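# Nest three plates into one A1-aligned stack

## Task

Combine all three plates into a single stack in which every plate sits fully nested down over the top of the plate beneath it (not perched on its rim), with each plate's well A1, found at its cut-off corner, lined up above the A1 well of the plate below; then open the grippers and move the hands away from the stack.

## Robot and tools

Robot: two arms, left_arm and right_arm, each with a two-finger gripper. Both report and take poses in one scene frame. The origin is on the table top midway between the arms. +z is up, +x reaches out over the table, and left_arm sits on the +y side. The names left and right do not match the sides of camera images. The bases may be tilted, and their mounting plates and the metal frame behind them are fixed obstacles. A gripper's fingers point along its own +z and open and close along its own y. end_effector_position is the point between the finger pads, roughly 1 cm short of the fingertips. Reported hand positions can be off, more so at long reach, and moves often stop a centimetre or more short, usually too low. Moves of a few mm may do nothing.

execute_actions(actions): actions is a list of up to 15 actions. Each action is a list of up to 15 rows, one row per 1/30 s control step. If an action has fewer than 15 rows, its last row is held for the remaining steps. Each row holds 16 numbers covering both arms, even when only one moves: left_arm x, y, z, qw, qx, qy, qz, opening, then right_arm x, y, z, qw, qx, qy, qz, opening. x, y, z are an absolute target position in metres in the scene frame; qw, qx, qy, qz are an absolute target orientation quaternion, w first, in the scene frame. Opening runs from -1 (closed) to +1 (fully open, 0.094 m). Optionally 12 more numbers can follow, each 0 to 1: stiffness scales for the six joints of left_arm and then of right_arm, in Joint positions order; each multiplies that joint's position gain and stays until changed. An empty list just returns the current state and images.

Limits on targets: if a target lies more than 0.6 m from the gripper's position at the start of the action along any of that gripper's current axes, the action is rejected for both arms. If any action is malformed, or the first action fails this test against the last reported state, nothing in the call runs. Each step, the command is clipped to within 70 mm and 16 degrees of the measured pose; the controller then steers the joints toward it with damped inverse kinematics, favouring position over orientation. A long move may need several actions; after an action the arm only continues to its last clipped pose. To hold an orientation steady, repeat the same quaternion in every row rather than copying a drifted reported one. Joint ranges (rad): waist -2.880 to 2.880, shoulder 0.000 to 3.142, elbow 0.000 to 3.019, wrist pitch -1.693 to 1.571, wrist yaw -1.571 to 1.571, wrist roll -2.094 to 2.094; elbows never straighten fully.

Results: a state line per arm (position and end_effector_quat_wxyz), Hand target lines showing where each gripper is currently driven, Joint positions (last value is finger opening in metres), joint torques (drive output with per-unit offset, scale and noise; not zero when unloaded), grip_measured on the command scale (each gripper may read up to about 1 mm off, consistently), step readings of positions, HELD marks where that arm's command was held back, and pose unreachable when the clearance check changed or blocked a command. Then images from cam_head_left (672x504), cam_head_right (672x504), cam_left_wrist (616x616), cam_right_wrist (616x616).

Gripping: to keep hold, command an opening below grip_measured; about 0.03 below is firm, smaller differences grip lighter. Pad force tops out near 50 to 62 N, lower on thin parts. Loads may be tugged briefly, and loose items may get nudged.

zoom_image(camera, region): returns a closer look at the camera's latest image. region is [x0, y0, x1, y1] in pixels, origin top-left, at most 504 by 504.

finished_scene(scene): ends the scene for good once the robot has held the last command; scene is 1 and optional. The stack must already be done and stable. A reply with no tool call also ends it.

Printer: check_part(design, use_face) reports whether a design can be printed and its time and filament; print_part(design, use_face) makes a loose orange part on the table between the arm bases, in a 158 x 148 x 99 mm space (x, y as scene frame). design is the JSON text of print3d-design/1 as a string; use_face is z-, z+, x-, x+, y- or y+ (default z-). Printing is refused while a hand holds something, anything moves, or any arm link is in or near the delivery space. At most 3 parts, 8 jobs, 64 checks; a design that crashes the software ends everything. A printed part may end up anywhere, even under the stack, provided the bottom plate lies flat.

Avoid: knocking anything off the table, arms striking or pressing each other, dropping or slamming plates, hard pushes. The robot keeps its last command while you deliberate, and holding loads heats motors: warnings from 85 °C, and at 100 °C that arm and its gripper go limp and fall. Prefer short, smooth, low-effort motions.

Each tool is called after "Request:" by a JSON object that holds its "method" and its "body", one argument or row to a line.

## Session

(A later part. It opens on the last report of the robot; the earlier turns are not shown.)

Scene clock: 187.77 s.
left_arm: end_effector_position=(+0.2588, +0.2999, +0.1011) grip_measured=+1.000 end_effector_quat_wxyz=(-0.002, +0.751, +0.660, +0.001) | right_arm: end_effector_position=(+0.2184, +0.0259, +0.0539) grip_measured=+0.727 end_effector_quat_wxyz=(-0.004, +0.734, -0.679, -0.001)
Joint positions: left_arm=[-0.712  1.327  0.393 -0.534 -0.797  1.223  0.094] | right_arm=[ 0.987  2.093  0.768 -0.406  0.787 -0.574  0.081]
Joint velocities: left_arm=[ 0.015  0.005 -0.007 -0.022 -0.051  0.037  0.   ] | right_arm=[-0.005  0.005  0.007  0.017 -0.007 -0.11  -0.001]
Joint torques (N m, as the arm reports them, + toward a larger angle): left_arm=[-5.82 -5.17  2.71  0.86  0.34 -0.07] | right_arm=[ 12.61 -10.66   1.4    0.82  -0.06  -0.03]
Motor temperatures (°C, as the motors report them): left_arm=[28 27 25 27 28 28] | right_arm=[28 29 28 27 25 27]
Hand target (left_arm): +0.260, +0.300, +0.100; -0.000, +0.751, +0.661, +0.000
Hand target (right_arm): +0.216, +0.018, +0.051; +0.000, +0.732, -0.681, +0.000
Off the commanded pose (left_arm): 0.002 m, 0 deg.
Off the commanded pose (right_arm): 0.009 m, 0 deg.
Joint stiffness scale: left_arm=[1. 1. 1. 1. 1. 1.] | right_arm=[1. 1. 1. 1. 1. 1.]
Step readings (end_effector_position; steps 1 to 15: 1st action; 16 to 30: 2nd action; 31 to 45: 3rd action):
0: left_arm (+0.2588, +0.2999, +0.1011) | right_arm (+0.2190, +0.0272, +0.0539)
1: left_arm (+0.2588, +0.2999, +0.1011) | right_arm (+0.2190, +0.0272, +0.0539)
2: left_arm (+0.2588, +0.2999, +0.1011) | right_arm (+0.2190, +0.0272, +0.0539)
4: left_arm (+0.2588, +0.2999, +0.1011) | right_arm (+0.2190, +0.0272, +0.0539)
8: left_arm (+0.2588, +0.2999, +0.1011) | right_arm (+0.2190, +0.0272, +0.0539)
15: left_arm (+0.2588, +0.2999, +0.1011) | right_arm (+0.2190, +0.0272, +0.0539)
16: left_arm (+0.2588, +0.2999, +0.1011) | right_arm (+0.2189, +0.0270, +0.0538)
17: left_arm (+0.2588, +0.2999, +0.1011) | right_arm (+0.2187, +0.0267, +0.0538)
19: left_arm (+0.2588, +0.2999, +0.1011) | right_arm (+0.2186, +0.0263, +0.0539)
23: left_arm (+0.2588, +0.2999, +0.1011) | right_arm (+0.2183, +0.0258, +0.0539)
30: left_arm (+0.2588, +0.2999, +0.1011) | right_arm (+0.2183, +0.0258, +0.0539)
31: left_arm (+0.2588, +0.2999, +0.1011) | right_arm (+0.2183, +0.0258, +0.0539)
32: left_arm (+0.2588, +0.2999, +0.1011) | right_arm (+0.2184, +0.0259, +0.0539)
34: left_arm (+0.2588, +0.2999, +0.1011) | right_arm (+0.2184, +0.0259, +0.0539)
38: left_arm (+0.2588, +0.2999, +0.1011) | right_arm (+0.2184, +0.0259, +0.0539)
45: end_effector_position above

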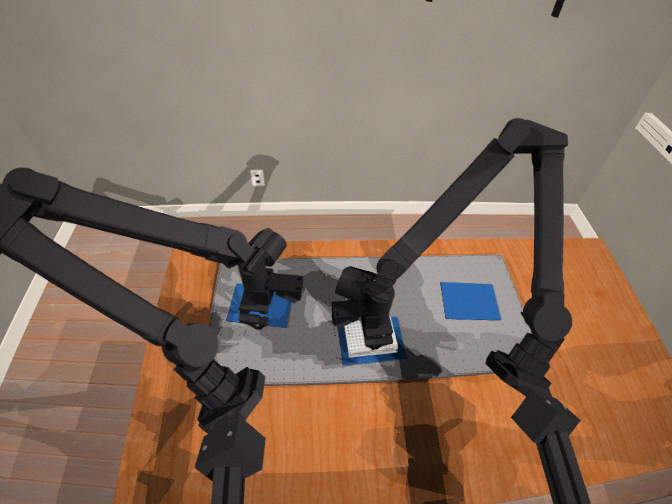

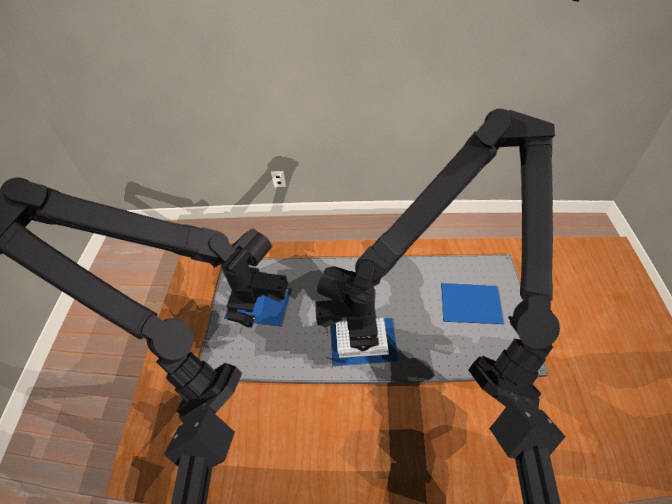

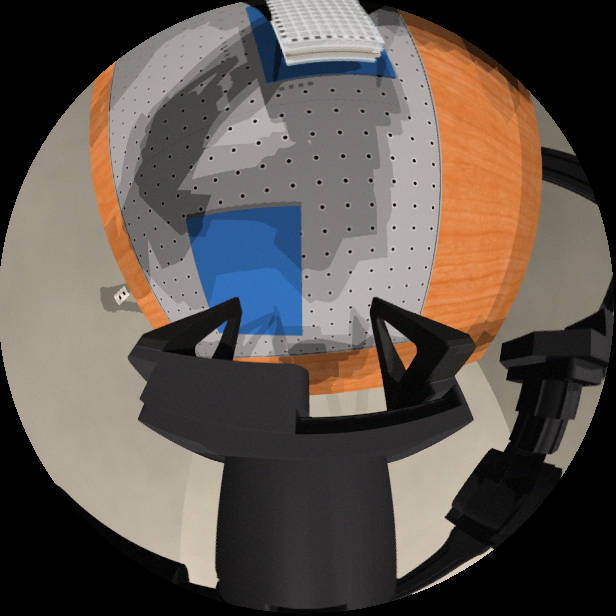

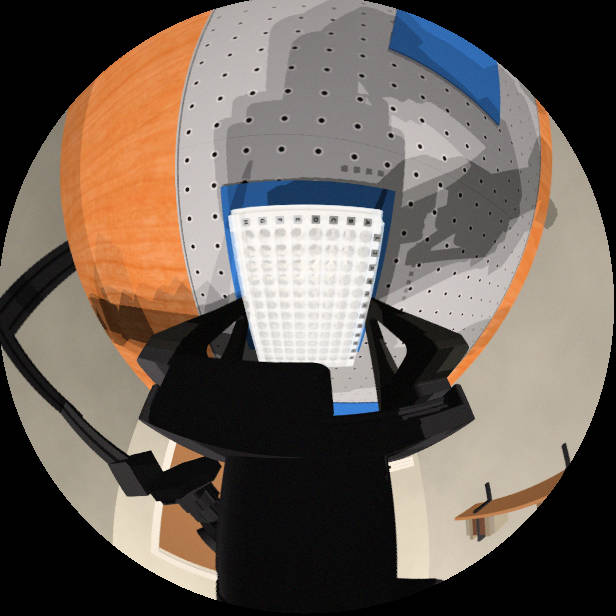

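Request:
{"method": "execute_actions", "body": {
  "actions": [
    [[0.26,0.3,0.1,0,0.75,0.66,0,1,0.2146,0.0172,0.051,0,-0.732,0.681,0,0.695]],
    [[0.26,0.3,0.1,0,0.75,0.66,0,1,0.2136,0.0164,0.0515,0,-0.732,0.681,0,0.695]],
    [[0.26,0.3,0.1,0,0.75,0.66,0,1,0.2126,0.0156,0.052,0,-0.732,0.681,0,0.695]]
  ]
}}

Request:
{"method": "zoom_image", "body": {
  "camera": "cam_right_wrist",
  "region": [208,160,408,280]
}}

Request:
{"method": "zoom_image", "body": {
  "camera": "cam_left_wrist",
  "region": [260,10,400,80]
}}

Scene clock: 198.83 s.
left_arm: end_effector_position=(+0.2588, +0.2999, +0.1011) grip_measured=+1.000 end_effector_quat_wxyz=(-0.002, +0.751, +0.660, +0.001) | right_arm: end_effector_position=(+0.2158, +0.0222, +0.0533) grip_measured=+0.727 end_effector_quat_wxyz=(-0.001, +0.735, -0.678, +0.000)
Joint positions: left_arm=[-0.712  1.327  0.393 -0.534 -0.797  1.223  0.094] | right_arm=[ 0.987  2.092  0.758 -0.405  0.787 -0.574  0.081]
Joint velocities: left_arm=[ 0.005 -0.005 -0.007  0.002  0.007 -0.022  0.   ] | right_arm=[-0.005 -0.015 -0.007 -0.007 -0.022 -0.081  0.   ]
Joint torques (N m, as the arm reports them, + toward a larger angle): left_arm=[-5.65 -5.21  2.75  0.79  0.31 -0.04] | right_arm=[ 12.76 -10.91   1.33   0.78  -0.1    0.03]
Motor temperatures (°C, as the motors report them): left_arm=[28 27 25 27 28 28] | right_arm=[28 29 27 27 25 27]
Hand target (left_arm): +0.260, +0.300, +0.100; -0.000, +0.751, +0.661, +0.000
Hand target (right_arm): +0.213, +0.016, +0.052; +0.000, +0.732, -0.681, +0.000
Off the commanded pose (left_arm): 0.002 m, 0 deg.
Off the commanded pose (right_arm): 0.007 m, 1 deg.
Joint stiffness scale: left_arm=[1. 1. 1. 1. 1. 1.] | right_arm=[1. 1. 1. 1. 1. 1.]
Step readings (end_effector_position; steps 1 to 15: 1st action; 16 to 30: 2nd action; 31 to 45: 3rd action):
0: left_arm (+0.2588, +0.2999, +0.1011) | right_arm (+0.2184, +0.0259, +0.0539)
1: left_arm (+0.2588, +0.2999, +0.1011) | right_arm (+0.2183, +0.0257, +0.0539)
2: left_arm (+0.2588, +0.2999, +0.1011) | right_arm (+0.2181, +0.0254, +0.0539)
4: left_arm (+0.2588, +0.2999, +0.1011) | right_arm (+0.2175, +0.0243, +0.0539)
8: left_arm (+0.2588, +0.2999, +0.1011) | right_arm (+0.2159, +0.0223, +0.0534)
15: left_arm (+0.2588, +0.2999, +0.1011) | right_arm (+0.2158, +0.0222, +0.0533)
16: left_arm (+0.2588, +0.2999, +0.1011) | right_arm (+0.2158, +0.0222, +0.0533)
17: left_arm (+0.2588, +0.2999, +0.1011) | right_arm (+0.2158, +0.0222, +0.0533)
19: left_arm (+0.2588, +0.2999, +0.1011) | right_arm (+0.2158, +0.0222, +0.0533)
23: left_arm (+0.2588, +0.2999, +0.1011) | right_arm (+0.2158, +0.0222, +0.0533)
30: left_arm (+0.2588, +0.2999, +0.1011) | right_arm (+0.2158, +0.0222, +0.0533)
31: left_arm (+0.2588, +0.2999, +0.1011) | right_arm (+0.2158, +0.0222, +0.0533)
32: left_arm (+0.2588, +0.2999, +0.1011) | right_arm (+0.2158, +0.0222, +0.0533)
34: left_arm (+0.2588, +0.2999, +0.1011) | right_arm (+0.2158, +0.0222, +0.0533)
38: left_arm (+0.2588, +0.2999, +0.1011) | right_arm (+0.2158, +0.0222, +0.0533)
45: end_effector_position above

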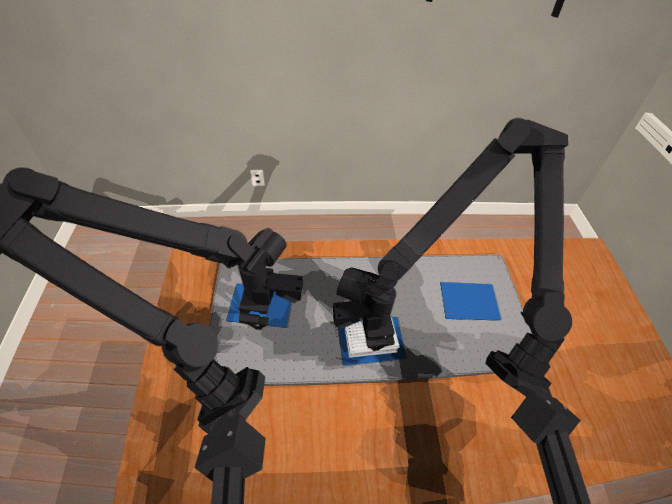

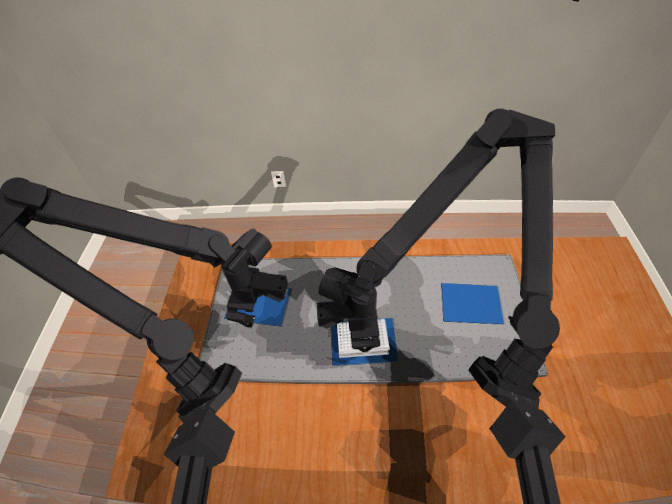

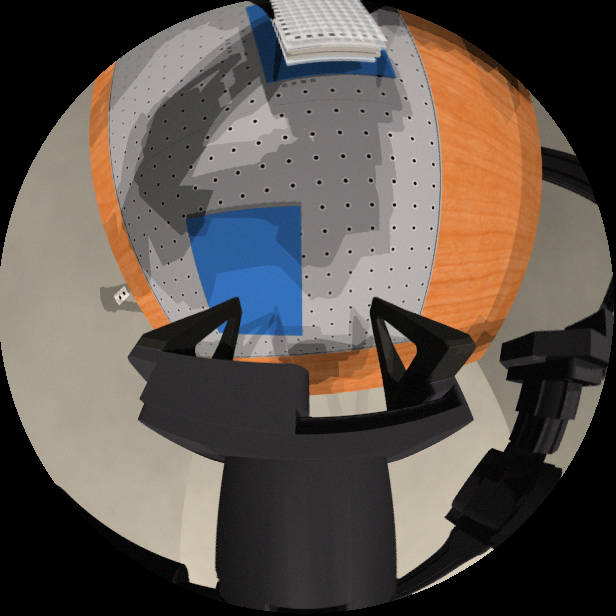

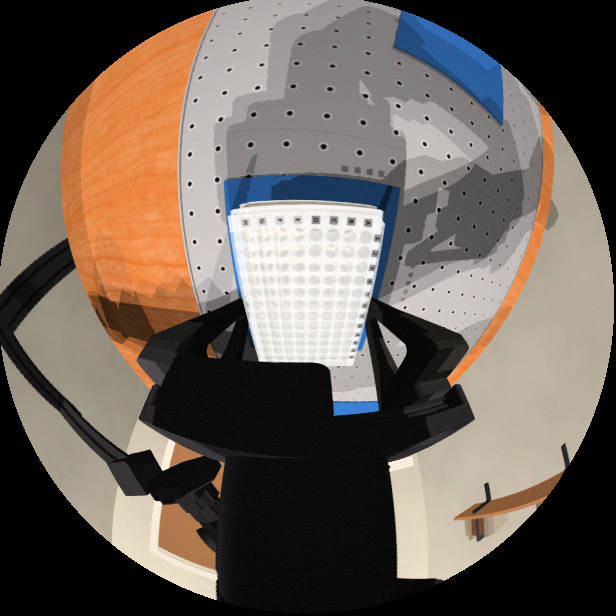

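Region (208, 160, 408, 280) of cam_right_wrist's 616x616 image, scaled by 2.520, with more detail than that image has; it fills the top 302 rows of this view, and the rest is white.

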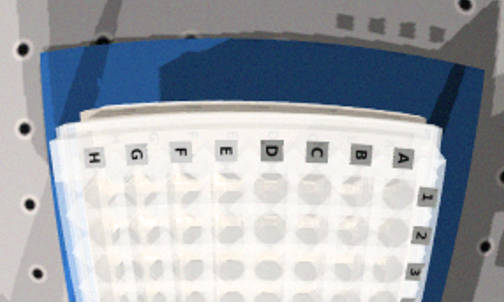

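Region (260, 10, 400, 80) of cam_left_wrist's 616x616 image, scaled by 3.600, with more detail than that image has.

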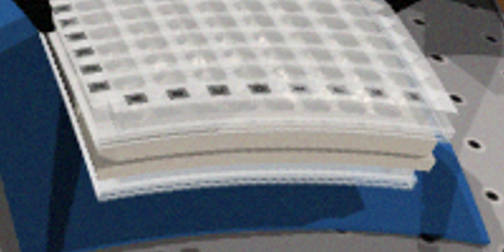

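Request:
{"method": "execute_actions", "body": {
  "actions": [
    [[0.26,0.3,0.1,0,0.75,0.66,0,1,0.217,0.022,0.049,0,-0.728,0.6856,0,0.695]],
    [[0.26,0.3,0.1,0,0.75,0.66,0,1,0.219,0.024,0.046,0,-0.728,0.6856,0,0.695]],
    [[0.26,0.3,0.1,0,0.75,0.66,0,1,0.221,0.025,0.044,0,-0.728,0.6856,0,0.695]],
    [[0.26,0.3,0.1,0,0.75,0.66,0,1,0.222,0.026,0.042,0,-0.728,0.6856,0,0.695]]
  ]
}}

Request:
{"method": "zoom_image", "body": {
  "camera": "cam_right_wrist",
  "region": [208,160,408,280]
}}

Request:
{"method": "zoom_image", "body": {
  "camera": "cam_left_wrist",
  "region": [260,10,400,80]
}}

Scene clock: 205.97 s.
left_arm: end_effector_position=(+0.2588, +0.2999, +0.1011) grip_measured=+1.000 end_effector_quat_wxyz=(-0.002, +0.751, +0.660, +0.001) | right_arm: end_effector_position=(+0.2170, +0.0236, +0.0531) grip_measured=+0.727 end_effector_quat_wxyz=(-0.004, +0.733, -0.681, -0.000)
Joint positions: left_arm=[-0.712  1.327  0.393 -0.534 -0.797  1.223  0.094] | right_arm=[ 0.986  2.092  0.758 -0.395  0.788 -0.574  0.081]
Joint velocities: left_arm=[ 0.005 -0.015 -0.002 -0.007 -0.022 -0.095  0.   ] | right_arm=[-0.005 -0.015 -0.002 -0.012 -0.022 -0.051 -0.001]
Joint torques (N m, as the arm reports them, + toward a larger angle): left_arm=[-5.59 -5.19  2.79  0.72  0.3  -0.05] | right_arm=[10.46 -8.42  4.3   1.19  0.05 -0.24]
Motor temperatures (°C, as the motors report them): left_arm=[28 27 25 27 28 28] | right_arm=[28 29 27 27 25 27]
Hand target (left_arm): +0.260, +0.300, +0.100; -0.000, +0.751, +0.661, +0.000
Hand target (right_arm): +0.222, +0.025, +0.042; +0.000, +0.728, -0.686, +0.000
Off the commanded pose (left_arm): 0.002 m, 0 deg.
Off the commanded pose (right_arm): 0.012 m, 1 deg.
Joint stiffness scale: left_arm=[1. 1. 1. 1. 1. 1.] | right_arm=[1. 1. 1. 1. 1. 1.]
Step readings (end_effector_position; steps 1 to 15: 1st action; 16 to 30: 2nd action; 31 to 45: 3rd action; 46 to 60: 4th action):
0: left_arm (+0.2588, +0.2999, +0.1011) | right_arm (+0.2158, +0.0222, +0.0533)
1: left_arm (+0.2588, +0.2999, +0.1011) | right_arm (+0.2158, +0.0222, +0.0533)
2: left_arm (+0.2588, +0.2999, +0.1011) | right_arm (+0.2158, +0.0222, +0.0533)
4: left_arm (+0.2588, +0.2999, +0.1011) | right_arm (+0.2158, +0.0222, +0.0533)
8: left_arm (+0.2588, +0.2999, +0.1011) | right_arm (+0.2158, +0.0222, +0.0533)
15: left_arm (+0.2588, +0.2999, +0.1011) | right_arm (+0.2158, +0.0222, +0.0533)
16: left_arm (+0.2588, +0.2999, +0.1011) | right_arm (+0.2159, +0.0224, +0.0533)
17: left_arm (+0.2588, +0.2999, +0.1011) | right_arm (+0.2159, +0.0225, +0.0533)
19: left_arm (+0.2588, +0.2999, +0.1011) | right_arm (+0.2159, +0.0225, +0.0533)
23: left_arm (+0.2588, +0.2999, +0.1011) | right_arm (+0.2159, +0.0225, +0.0533)
30: left_arm (+0.2588, +0.2999, +0.1011) | right_arm (+0.2159, +0.0225, +0.0533)
31: left_arm (+0.2588, +0.2999, +0.1011) | right_arm (+0.2160, +0.0225, +0.0533)
32: left_arm (+0.2588, +0.2999, +0.1011) | right_arm (+0.2161, +0.0227, +0.0533)
34: left_arm (+0.2588, +0.2999, +0.1011) | right_arm (+0.2164, +0.0231, +0.0533)
38: left_arm (+0.2588, +0.2999, +0.1011) | right_arm (+0.2165, +0.0232, +0.0533)
45: left_arm (+0.2588, +0.2999, +0.1011) | right_arm (+0.2165, +0.0232, +0.0533)
46: left_arm (+0.2588, +0.2999, +0.1011) | right_arm (+0.2167, +0.0233, +0.0532)
47: left_arm (+0.2588, +0.2999, +0.1011) | right_arm (+0.2168, +0.0235, +0.0532)
49: left_arm (+0.2588, +0.2999, +0.1011) | right_arm (+0.2170, +0.0235, +0.0531)
53: left_arm (+0.2588, +0.2999, +0.1011) | right_arm (+0.2170, +0.0236, +0.0531)
60: end_effector_position above

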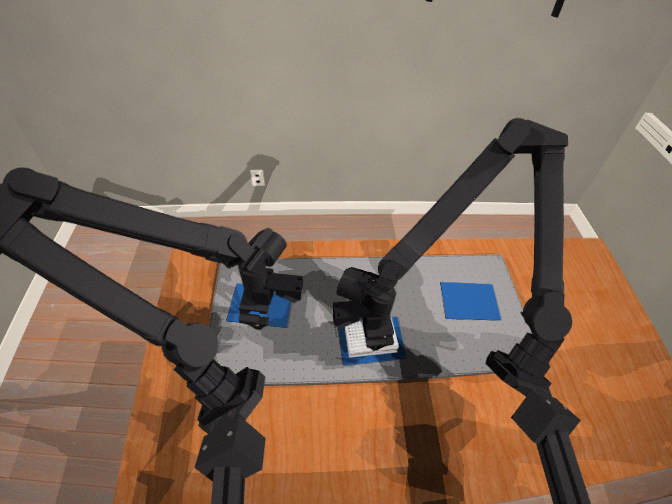

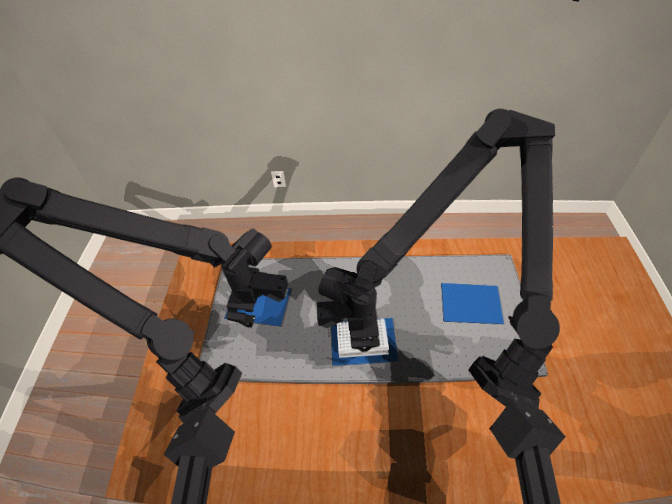

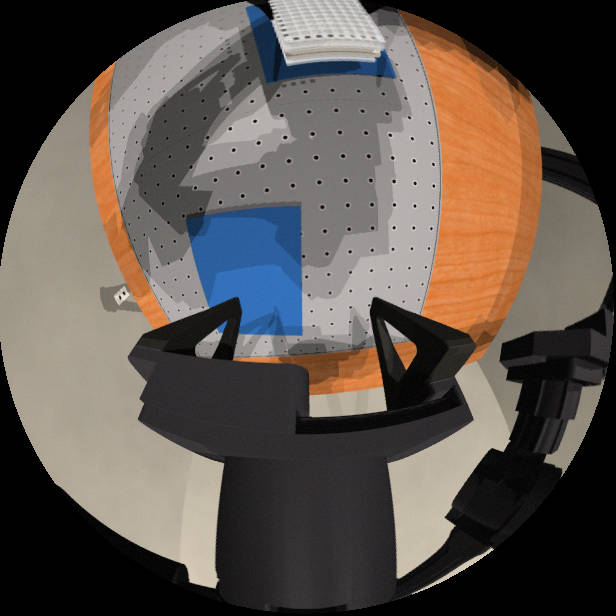

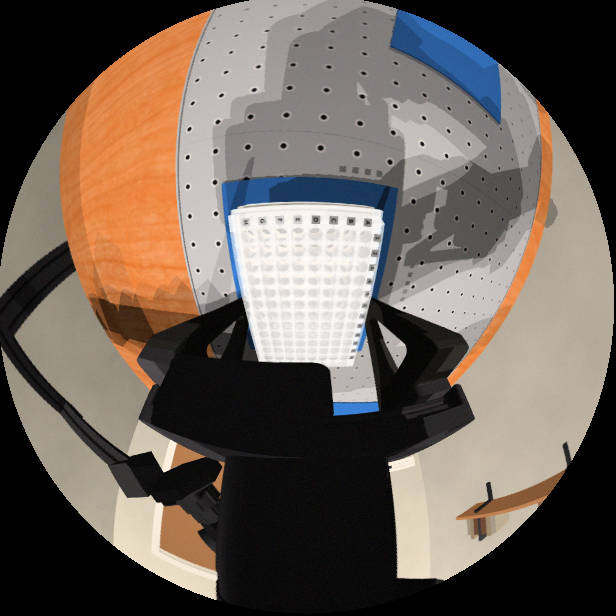

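Region (208, 160, 408, 280) of cam_right_wrist's 616x616 image, scaled by 2.520, with more detail than that image has; it fills the top 302 rows of this view, and the rest is white.

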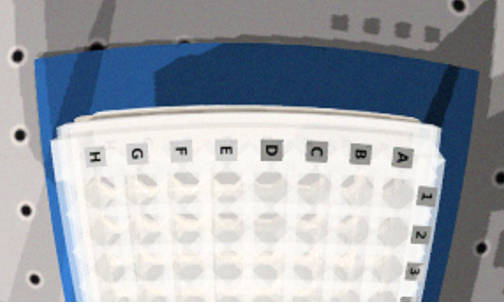

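Region (260, 10, 400, 80) of cam_left_wrist's 616x616 image, scaled by 3.600, with more detail than that image has.

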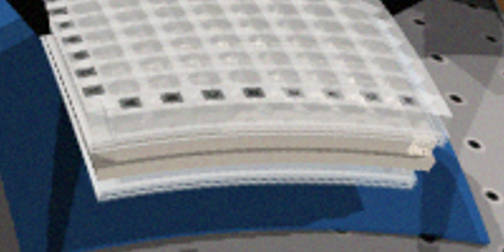

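Centred, probably within the clearance. Release and inspect.

Request:
{"method": "execute_actions", "body": {
  "actions": [
    [[0.26,0.3,0.1,0,0.75,0.66,0,1,0.22,0.025,0.046,0,-0.728,0.6856,0,1]],
    [[0.26,0.3,0.1,0,0.75,0.66,0,1,0.218,0.024,0.08,0,-0.728,0.6856,0,1]],
    [[0.26,0.3,0.08,0,0.75,0.66,0,1,0.225,-0.02,0.11,0,-0.728,0.6856,0,1]],
    [[0.25,0.28,0.06,0,0.75,0.66,0,1,0.24,-0.09,0.11,0,-0.728,0.6856,0,1]],
    [[0.25,0.26,0.05,0,0.75,0.66,0,1,0.25,-0.16,0.09,0,-0.728,0.6856,0,1]],
    [[0.25,0.26,0.05,0,0.75,0.66,0,1,0.26,-0.22,0.06,0,-0.728,0.6856,0,1]],
    [[0.25,0.26,0.05,0,0.75,0.66,0,1,0.26,-0.22,0.05,0,-0.728,0.6856,0,1]]
  ]
}}

Request:
{"method": "zoom_image", "body": {
  "camera": "cam_right_wrist",
  "region": [180,0,380,100]
}}

Request:
{"method": "zoom_image", "body": {
  "camera": "cam_left_wrist",
  "region": [240,0,440,100]
}}

Request:
{"method": "zoom_image", "body": {
  "camera": "cam_head_left",
  "region": [335,310,405,365]
}}

Scene clock: 214.80 s.
left_arm: end_effector_position=(+0.2398, +0.2673, +0.0460) grip_measured=+1.000 end_effector_quat_wxyz=(-0.015, +0.758, +0.652, -0.007) | right_arm: end_effector_position=(+0.2667, -0.2176, +0.0555) grip_measured=+1.000 end_effector_quat_wxyz=(-0.007, +0.723, -0.691, +0.003)
Joint positions: left_arm=[-0.657  1.627  0.381 -0.208 -0.788  1.291  0.094] | right_arm=[ 0.441  1.268  0.274 -0.192  0.729 -1.307  0.094]
Joint velocities: left_arm=[ 0.005  0.005  0.007  0.007 -0.022  0.007  0.   ] | right_arm=[-0.015 -0.005  0.002 -0.002  0.007  0.007 -0.001]
Joint torques (N m, as the arm reports them, + toward a larger angle): left_arm=[-9.26 -6.7   1.79  0.88  0.14 -0.3 ] | right_arm=[ 3.81 -3.24  0.86  1.08 -0.39 -0.23]
Motor temperatures (°C, as the motors report them): left_arm=[28 27 25 27 28 28] | right_arm=[28 29 27 27 25 27]
Hand target (left_arm): +0.250, +0.260, +0.050; +0.000, +0.751, +0.660, -0.000
Hand target (right_arm): +0.260, -0.220, +0.050; +0.001, +0.728, -0.686, +0.000
Off the commanded pose (left_arm): 0.013 m, 2 deg.
Off the commanded pose (right_arm): 0.009 m, 1 deg.
Joint stiffness scale: left_arm=[1. 1. 1. 1. 1. 1.] | right_arm=[1. 1. 1. 1. 1. 1.]
Step readings (end_effector_position; steps 1 to 15: 1st action; 16 to 30: 2nd action; 31 to 45: 3rd action; 46 to 60: 4th action; 61 to 75: 5th action; 76 to 90: 6th action; 91 to 105: 7th action):
0: left_arm (+0.2588, +0.2999, +0.1011) | right_arm (+0.2170, +0.0236, +0.0531)
1: left_arm (+0.2588, +0.2999, +0.1011) | right_arm (+0.2170, +0.0236, +0.0531)
2: left_arm (+0.2588, +0.2999, +0.1011) | right_arm (+0.2170, +0.0236, +0.0531)
4: left_arm (+0.2588, +0.2999, +0.1011) | right_arm (+0.2170, +0.0236, +0.0531)
8: left_arm (+0.2588, +0.2999, +0.1011) | right_arm (+0.2170, +0.0236, +0.0531)
15: left_arm (+0.2588, +0.2999, +0.1011) | right_arm (+0.2170, +0.0236, +0.0531)
16: left_arm (+0.2588, +0.2999, +0.1011) | right_arm (+0.2159, +0.0223, +0.0541)
17: left_arm (+0.2588, +0.2999, +0.1011) | right_arm (+0.2142, +0.0192, +0.0565)
19: left_arm (+0.2588, +0.2999, +0.1011) | right_arm (+0.2126, +0.0168, +0.0642)
23: left_arm (+0.2588, +0.2999, +0.1011) | right_arm (+0.2136, +0.0191, +0.0752)
30: left_arm (+0.2588, +0.2999, +0.1011) | right_arm (+0.2134, +0.0185, +0.0760)
31: left_arm (+0.2595, +0.2992, +0.0999) | right_arm (+0.2134, +0.0157, +0.0773)
32: left_arm (+0.2609, +0.2989, +0.0966) | right_arm (+0.2134, +0.0085, +0.0804)
34: left_arm (+0.2613, +0.3005, +0.0894) | right_arm (+0.2165, -0.0092, +0.0907)
38: left_arm (+0.2589, +0.3007, +0.0830) | right_arm (+0.2312, -0.0192, +0.1087)
45: left_arm (+0.2596, +0.3000, +0.0827) | right_arm (+0.2331, -0.0197, +0.1114)
46: left_arm (+0.2600, +0.2985, +0.0815) | right_arm (+0.2329, -0.0237, +0.1109)
47: left_arm (+0.2608, +0.2950, +0.0786) | right_arm (+0.2322, -0.0334, +0.1105)
49: left_arm (+0.2565, +0.2880, +0.0704) | right_arm (+0.2296, -0.0629, +0.1098)
53: left_arm (+0.2449, +0.2815, +0.0601) | right_arm (+0.2366, -0.0887, +0.1125)
60: left_arm (+0.2451, +0.2808, +0.0595) | right_arm (+0.2397, -0.0885, +0.1143)
61: left_arm (+0.2454, +0.2798, +0.0589) | right_arm (+0.2403, -0.0923, +0.1125)
62: left_arm (+0.2457, +0.2775, +0.0570) | right_arm (+0.2418, -0.1015, +0.1088)
64: left_arm (+0.2439, +0.2719, +0.0517) | right_arm (+0.2411, -0.1318, +0.0988)
68: left_arm (+0.2390, +0.2676, +0.0460) | right_arm (+0.2442, -0.1659, +0.0910)
75: left_arm (+0.2398, +0.2673, +0.0460) | right_arm (+0.2498, -0.1621, +0.0922)
76: left_arm (+0.2398, +0.2673, +0.0460) | right_arm (+0.2503, -0.1648, +0.0900)
77: left_arm (+0.2398, +0.2673, +0.0460) | right_arm (+0.2522, -0.1737, +0.0844)
79: left_arm (+0.2398, +0.2673, +0.0460) | right_arm (+0.2531, -0.2010, +0.0719)
83: left_arm (+0.2398, +0.2673, +0.0460) | right_arm (+0.2576, -0.2245, +0.0619)
90: left_arm (+0.2398, +0.2673, +0.0460) | right_arm (+0.2634, -0.2196, +0.0618)
91: left_arm (+0.2398, +0.2673, +0.0460) | right_arm (+0.2642, -0.2184, +0.0614)
92: left_arm (+0.2398, +0.2673, +0.0460) | right_arm (+0.2652, -0.2175, +0.0602)
94: left_arm (+0.2398, +0.2673, +0.0460) | right_arm (+0.2661, -0.2177, +0.0576)
98: left_arm (+0.2398, +0.2673, +0.0460) | right_arm (+0.2663, -0.2179, +0.0555)
105: end_effector_position above

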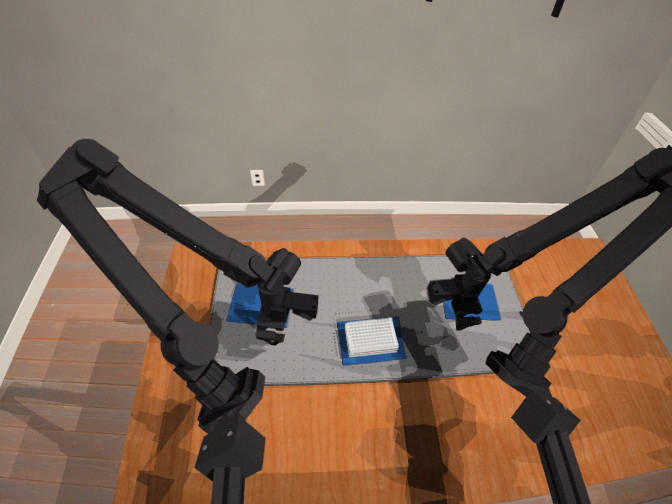

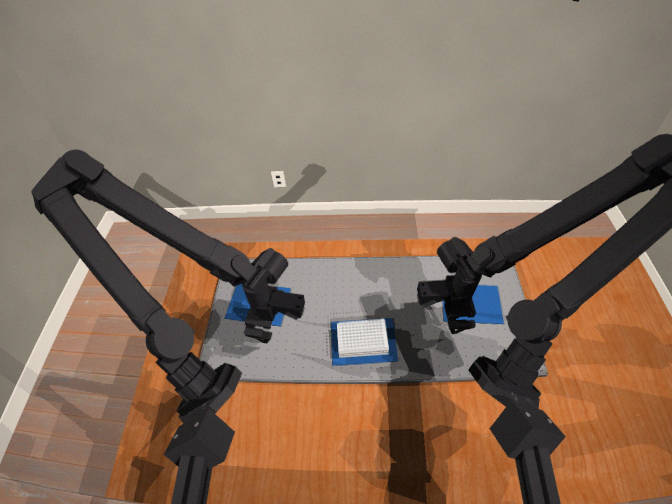

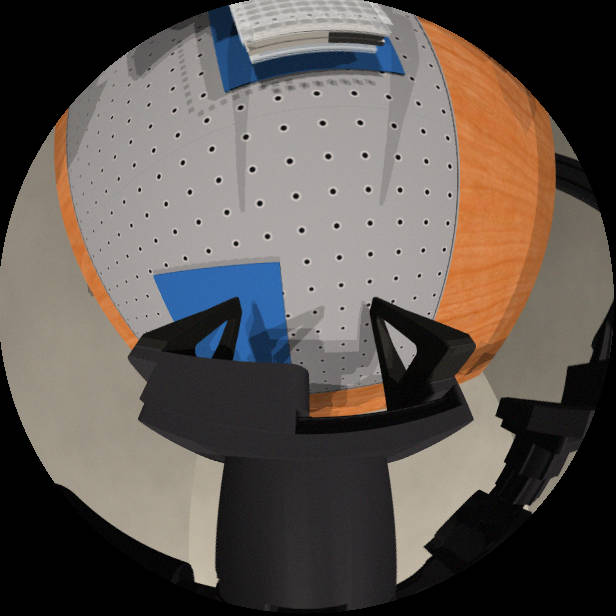

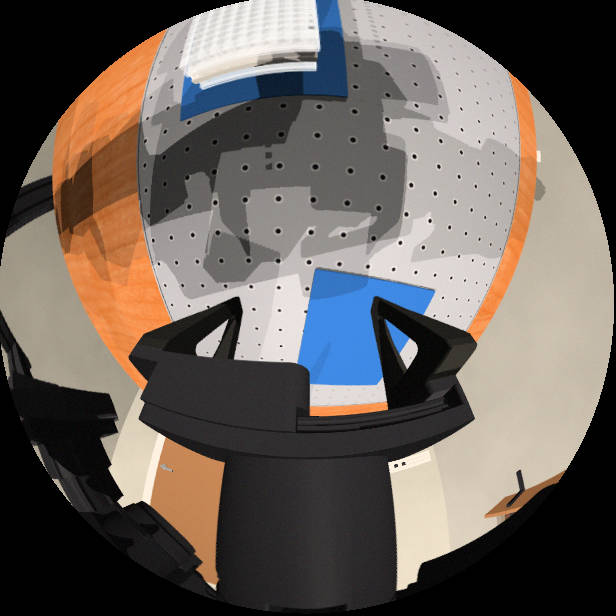

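Region (180, 0, 380, 100) of cam_right_wrist's 616x616 image, scaled by 2.520, with more detail than that image has.

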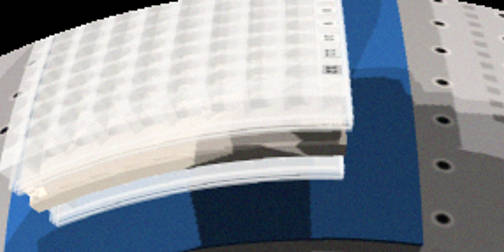

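Region (240, 0, 440, 100) of cam_left_wrist's 616x616 image, scaled by 2.520, with more detail than that image has.

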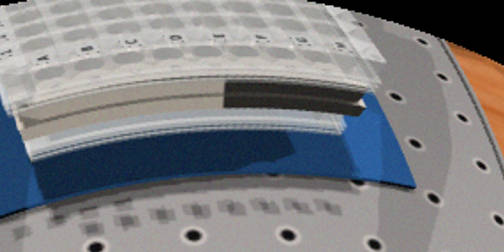

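Region (335, 310, 405, 365) of cam_head_left's 672x504 image, scaled by 7.200, with more detail than that image has; it fills the top 396 rows of this view, and the rest is white.

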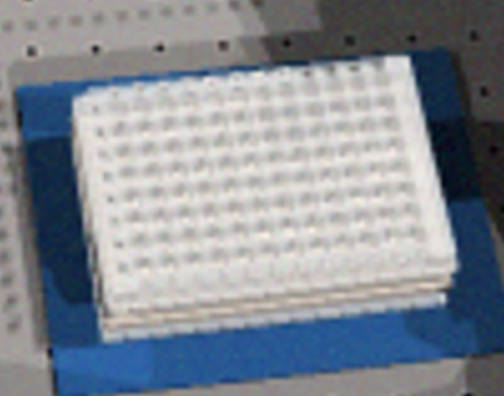

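Request:
{"method": "execute_actions", "body": {
  "actions": [
    [[0.25,0.26,0.05,0,0.75,0.66,0,1,0.245,-0.16,0.06,0,-0.73,0.683,0,0.2]],
    [[0.25,0.26,0.05,0,0.75,0.66,0,1,0.235,-0.11,0.06,0,-0.73,0.683,0,0.2]],
    [[0.25,0.26,0.05,0,0.75,0.66,0,1,0.23,-0.075,0.058,0,-0.73,0.683,0,0.2]],
    [[0.25,0.26,0.05,0,0.75,0.66,0,1,0.23,-0.055,0.058,0,-0.73,0.683,0,0.2]]
  ]
}}

Scene clock: 221.87 s.
left_arm: end_effector_position=(+0.2398, +0.2673, +0.0460) grip_measured=+1.000 end_effector_quat_wxyz=(-0.015, +0.758, +0.652, -0.007) | right_arm: end_effector_position=(+0.2314, -0.0584, +0.0581) grip_measured=+0.203 end_effector_quat_wxyz=(-0.004, +0.730, -0.684, -0.002)
Joint positions: left_arm=[-0.657  1.627  0.381 -0.208 -0.788  1.291  0.094] | right_arm=[ 0.872  1.859  0.553 -0.307  0.795 -0.727  0.057]
Joint velocities: left_arm=[-0.005 -0.005  0.002  0.002 -0.022 -0.022  0.   ] | right_arm=[-0.024 -0.005  0.007 -0.007 -0.066 -0.037 -0.001]
Joint torques (N m, as the arm reports them, + toward a larger angle): left_arm=[-9.19 -6.55  1.88  0.95  0.11 -0.29] | right_arm=[11.52 -6.52  3.54 -0.45 -0.02  0.14]
Motor temperatures (°C, as the motors report them): left_arm=[28 27 25 27 28 28] | right_arm=[28 29 27 27 25 27]
Hand target (left_arm): +0.250, +0.260, +0.050; +0.000, +0.751, +0.660, -0.000
Hand target (right_arm): +0.230, -0.055, +0.058; -0.000, +0.730, -0.683, -0.000
Off the commanded pose (left_arm): 0.013 m, 2 deg.
Off the commanded pose (right_arm): 0.004 m, 1 deg.
Joint stiffness scale: left_arm=[1. 1. 1. 1. 1. 1.] | right_arm=[1. 1. 1. 1. 1. 1.]
Step readings (end_effector_position; steps 1 to 15: 1st action; 16 to 30: 2nd action; 31 to 45: 3rd action; 46 to 60: 4th action):
0: left_arm (+0.2398, +0.2673, +0.0460) | right_arm (+0.2668, -0.2176, +0.0555)
1: left_arm (+0.2398, +0.2673, +0.0460) | right_arm (+0.2659, -0.2167, +0.0562)
2: left_arm (+0.2398, +0.2673, +0.0460) | right_arm (+0.2639, -0.2073, +0.0588)
4: left_arm (+0.2398, +0.2673, +0.0460) | right_arm (+0.2546, -0.1801, +0.0637)
8: left_arm (+0.2398, +0.2673, +0.0460) | right_arm (+0.2390, -0.1578, +0.0607)
15: left_arm (+0.2398, +0.2673, +0.0460) | right_arm (+0.2374, -0.1588, +0.0597)
16: left_arm (+0.2398, +0.2673, +0.0460) | right_arm (+0.2376, -0.1568, +0.0600)
17: left_arm (+0.2398, +0.2673, +0.0460) | right_arm (+0.2368, -0.1494, +0.0610)
19: left_arm (+0.2398, +0.2673, +0.0460) | right_arm (+0.2345, -0.1281, +0.0623)
23: left_arm (+0.2398, +0.2673, +0.0460) | right_arm (+0.2343, -0.1064, +0.0602)
30: left_arm (+0.2398, +0.2673, +0.0460) | right_arm (+0.2335, -0.1079, +0.0601)
31: left_arm (+0.2398, +0.2673, +0.0460) | right_arm (+0.2334, -0.1066, +0.0600)
32: left_arm (+0.2398, +0.2673, +0.0460) | right_arm (+0.2325, -0.1025, +0.0599)
34: left_arm (+0.2398, +0.2673, +0.0460) | right_arm (+0.2307, -0.0893, +0.0590)
38: left_arm (+0.2398, +0.2673, +0.0460) | right_arm (+0.2300, -0.0754, +0.0576)
45: left_arm (+0.2398, +0.2673, +0.0460) | right_arm (+0.2296, -0.0760, +0.0577)
46: left_arm (+0.2398, +0.2673, +0.0460) | right_arm (+0.2294, -0.0754, +0.0577)
47: left_arm (+0.2398, +0.2673, +0.0460) | right_arm (+0.2293, -0.0735, +0.0578)
49: left_arm (+0.2398, +0.2673, +0.0460) | right_arm (+0.2297, -0.0665, +0.0577)
53: left_arm (+0.2398, +0.2673, +0.0460) | right_arm (+0.2316, -0.0581, +0.0581)
60: end_effector_position above

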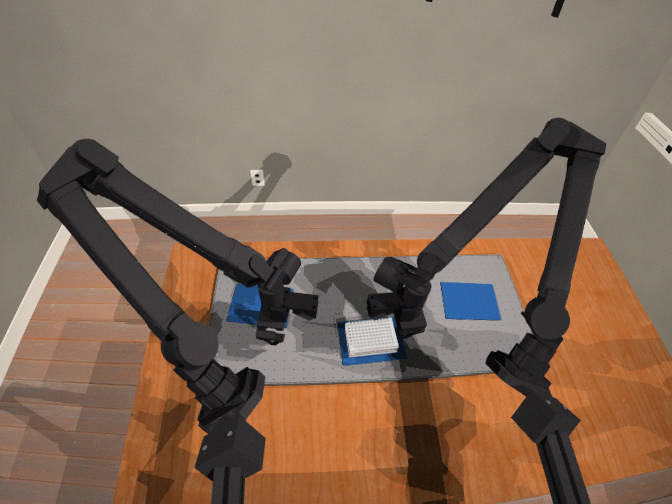

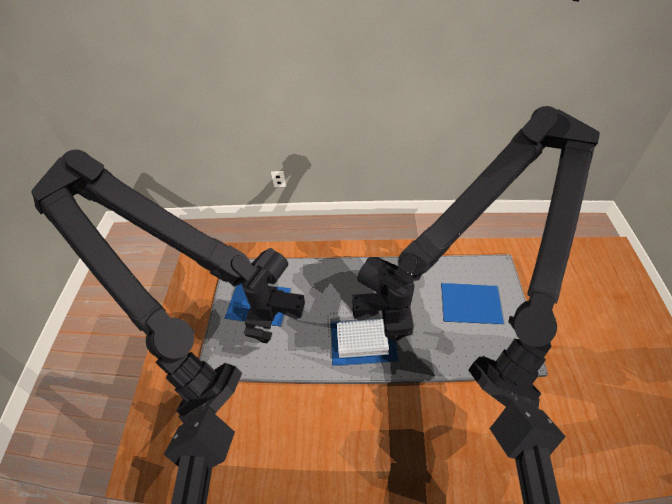

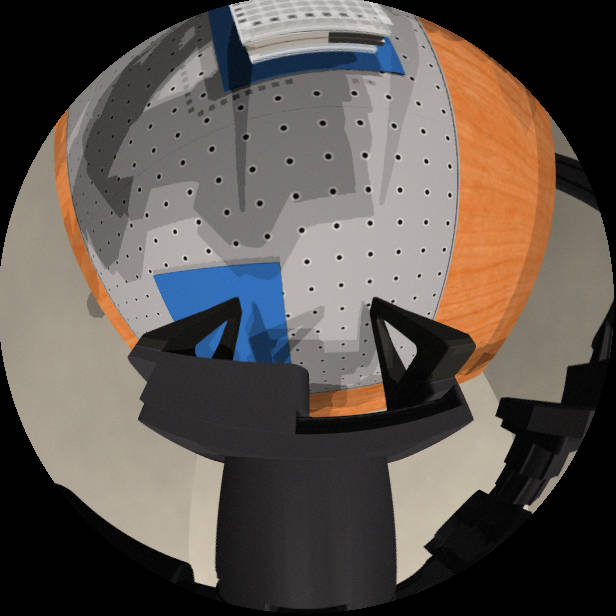

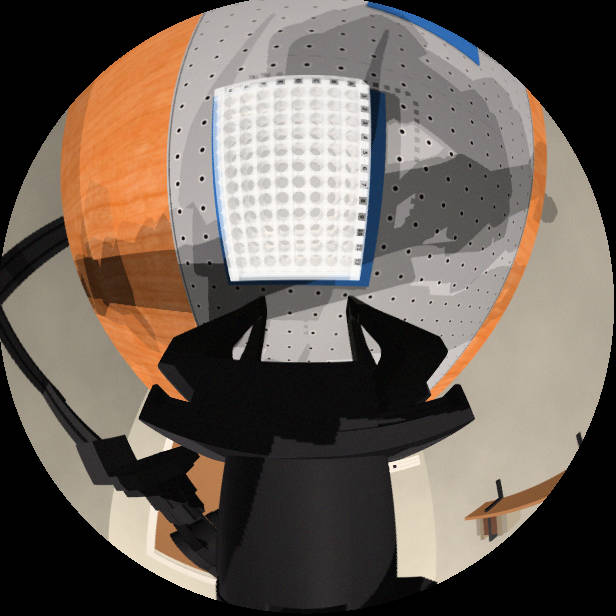

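Request:
{"method": "execute_actions", "body": {
  "actions": [
    [[0.25,0.26,0.05,0,0.75,0.66,0,1,0.224,-0.048,0.053,0,-0.73,0.683,0,0.2]],
    [[0.25,0.26,0.05,0,0.75,0.66,0,1,0.224,-0.043,0.053,0,-0.73,0.683,0,0.2]],
    [[0.25,0.26,0.05,0,0.75,0.66,0,1,0.224,-0.039,0.053,0,-0.73,0.683,0,0.2]],
    [[0.25,0.26,0.05,0,0.75,0.66,0,1,0.224,-0.036,0.053,0,-0.73,0.683,0,0.2]]
  ]
}}

Request:
{"method": "zoom_image", "body": {
  "camera": "cam_left_wrist",
  "region": [240,0,440,100]
}}

Scene clock: 227.47 s.
left_arm: end_effector_position=(+0.2398, +0.2673, +0.0460) grip_measured=+1.000 end_effector_quat_wxyz=(-0.015, +0.758, +0.652, -0.007) | right_arm: end_effector_position=(+0.2244, -0.0446, +0.0529) grip_measured=+0.203 end_effector_quat_wxyz=(-0.001, +0.729, -0.685, -0.001)
Joint positions: left_arm=[-0.657  1.627  0.381 -0.208 -0.788  1.291  0.094] | right_arm=[ 0.892  1.921  0.584 -0.307  0.795 -0.688  0.057]
Joint velocities: left_arm=[-0.005  0.015 -0.017  0.017 -0.051  0.007  0.   ] | right_arm=[-0.015  0.015 -0.007 -0.002 -0.081 -0.022 -0.001]
Joint torques (N m, as the arm reports them, + toward a larger angle): left_arm=[-9.61 -6.51  1.83  1.05  0.12 -0.27] | right_arm=[12.38 -6.31  4.3  -0.3  -0.09  0.12]
Motor temperatures (°C, as the motors report them): left_arm=[28 27 25 27 28 28] | right_arm=[28 29 27 27 25 27]
Hand target (left_arm): +0.250, +0.260, +0.050; +0.000, +0.751, +0.660, -0.000
Hand target (right_arm): +0.224, -0.036, +0.053; -0.000, +0.730, -0.683, -0.000
Off the commanded pose (left_arm): 0.013 m, 2 deg.
Off the commanded pose (right_arm): 0.009 m, 0 deg.
Joint stiffness scale: left_arm=[1. 1. 1. 1. 1. 1.] | right_arm=[1. 1. 1. 1. 1. 1.]
Step readings (end_effector_position; steps 1 to 15: 1st action; 16 to 30: 2nd action; 31 to 45: 3rd action; 46 to 60: 4th action):
0: left_arm (+0.2398, +0.2673, +0.0460) | right_arm (+0.2314, -0.0584, +0.0581)
1: left_arm (+0.2398, +0.2673, +0.0460) | right_arm (+0.2307, -0.0584, +0.0577)
2: left_arm (+0.2398, +0.2673, +0.0460) | right_arm (+0.2299, -0.0579, +0.0571)
4: left_arm (+0.2398, +0.2673, +0.0460) | right_arm (+0.2267, -0.0569, +0.0549)
8: left_arm (+0.2398, +0.2673, +0.0460) | right_arm (+0.2217, -0.0570, +0.0522)
15: left_arm (+0.2398, +0.2673, +0.0460) | right_arm (+0.2217, -0.0570, +0.0522)
16: left_arm (+0.2398, +0.2673, +0.0460) | right_arm (+0.2219, -0.0567, +0.0522)
17: left_arm (+0.2398, +0.2673, +0.0460) | right_arm (+0.2221, -0.0559, +0.0523)
19: left_arm (+0.2398, +0.2673, +0.0460) | right_arm (+0.2229, -0.0537, +0.0527)
23: left_arm (+0.2398, +0.2673, +0.0460) | right_arm (+0.2252, -0.0503, +0.0535)
30: left_arm (+0.2398, +0.2673, +0.0460) | right_arm (+0.2253, -0.0501, +0.0535)
31: left_arm (+0.2398, +0.2673, +0.0460) | right_arm (+0.2252, -0.0499, +0.0535)
32: left_arm (+0.2398, +0.2673, +0.0460) | right_arm (+0.2252, -0.0494, +0.0535)
34: left_arm (+0.2398, +0.2673, +0.0460) | right_arm (+0.2252, -0.0477, +0.0533)
38: left_arm (+0.2398, +0.2673, +0.0460) | right_arm (+0.2248, -0.0467, +0.0531)
45: left_arm (+0.2398, +0.2673, +0.0460) | right_arm (+0.2248, -0.0467, +0.0531)
46: left_arm (+0.2398, +0.2673, +0.0460) | right_arm (+0.2247, -0.0468, +0.0530)
47: left_arm (+0.2398, +0.2673, +0.0460) | right_arm (+0.2246, -0.0466, +0.0530)
49: left_arm (+0.2398, +0.2673, +0.0460) | right_arm (+0.2245, -0.0456, +0.0529)
53: left_arm (+0.2398, +0.2673, +0.0460) | right_arm (+0.2244, -0.0446, +0.0529)
60: end_effector_position above

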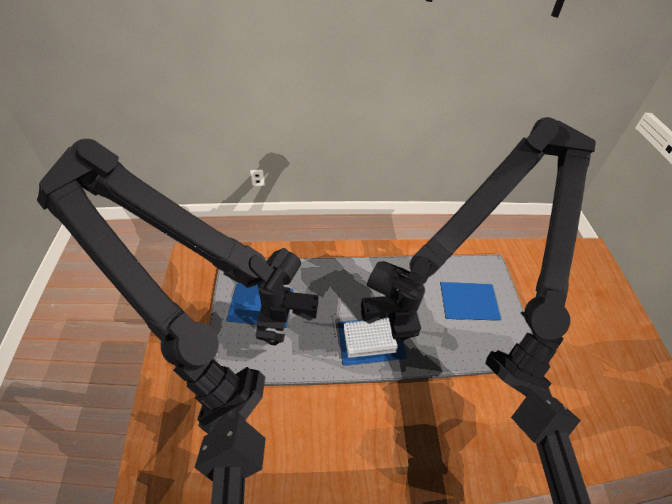

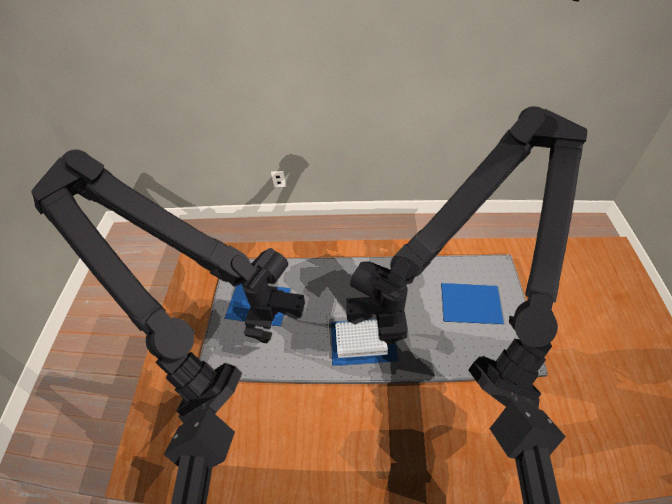

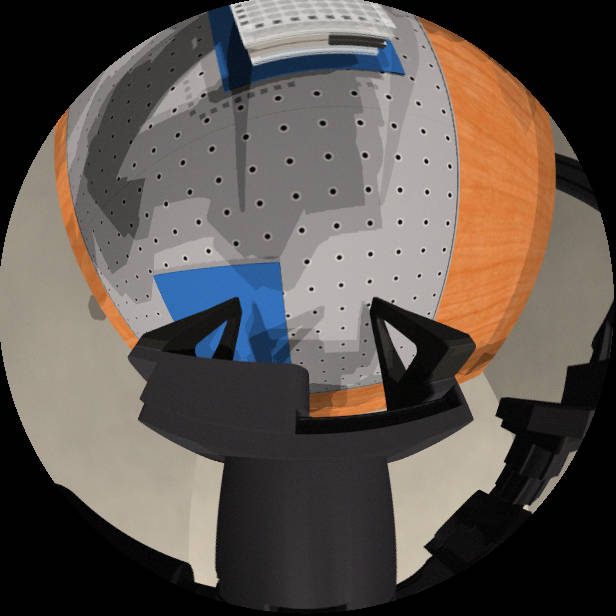

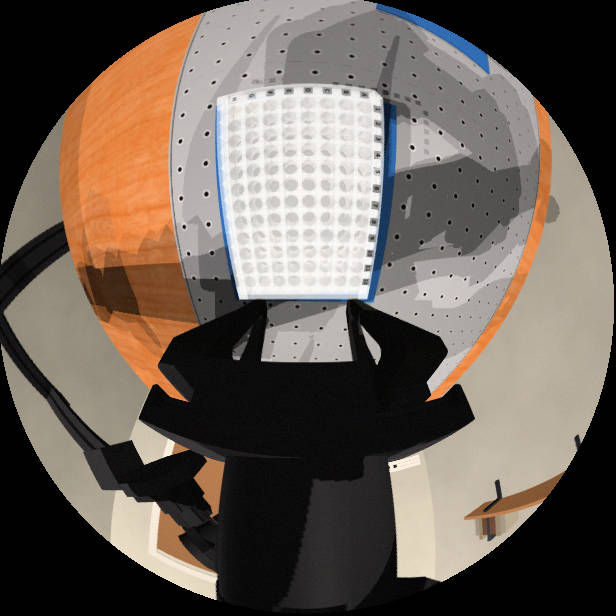

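Region (240, 0, 440, 100) of cam_left_wrist's 616x616 image, scaled by 2.520, with more detail than that image has.

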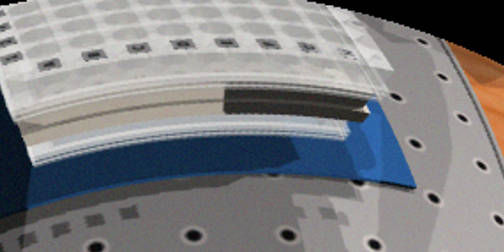

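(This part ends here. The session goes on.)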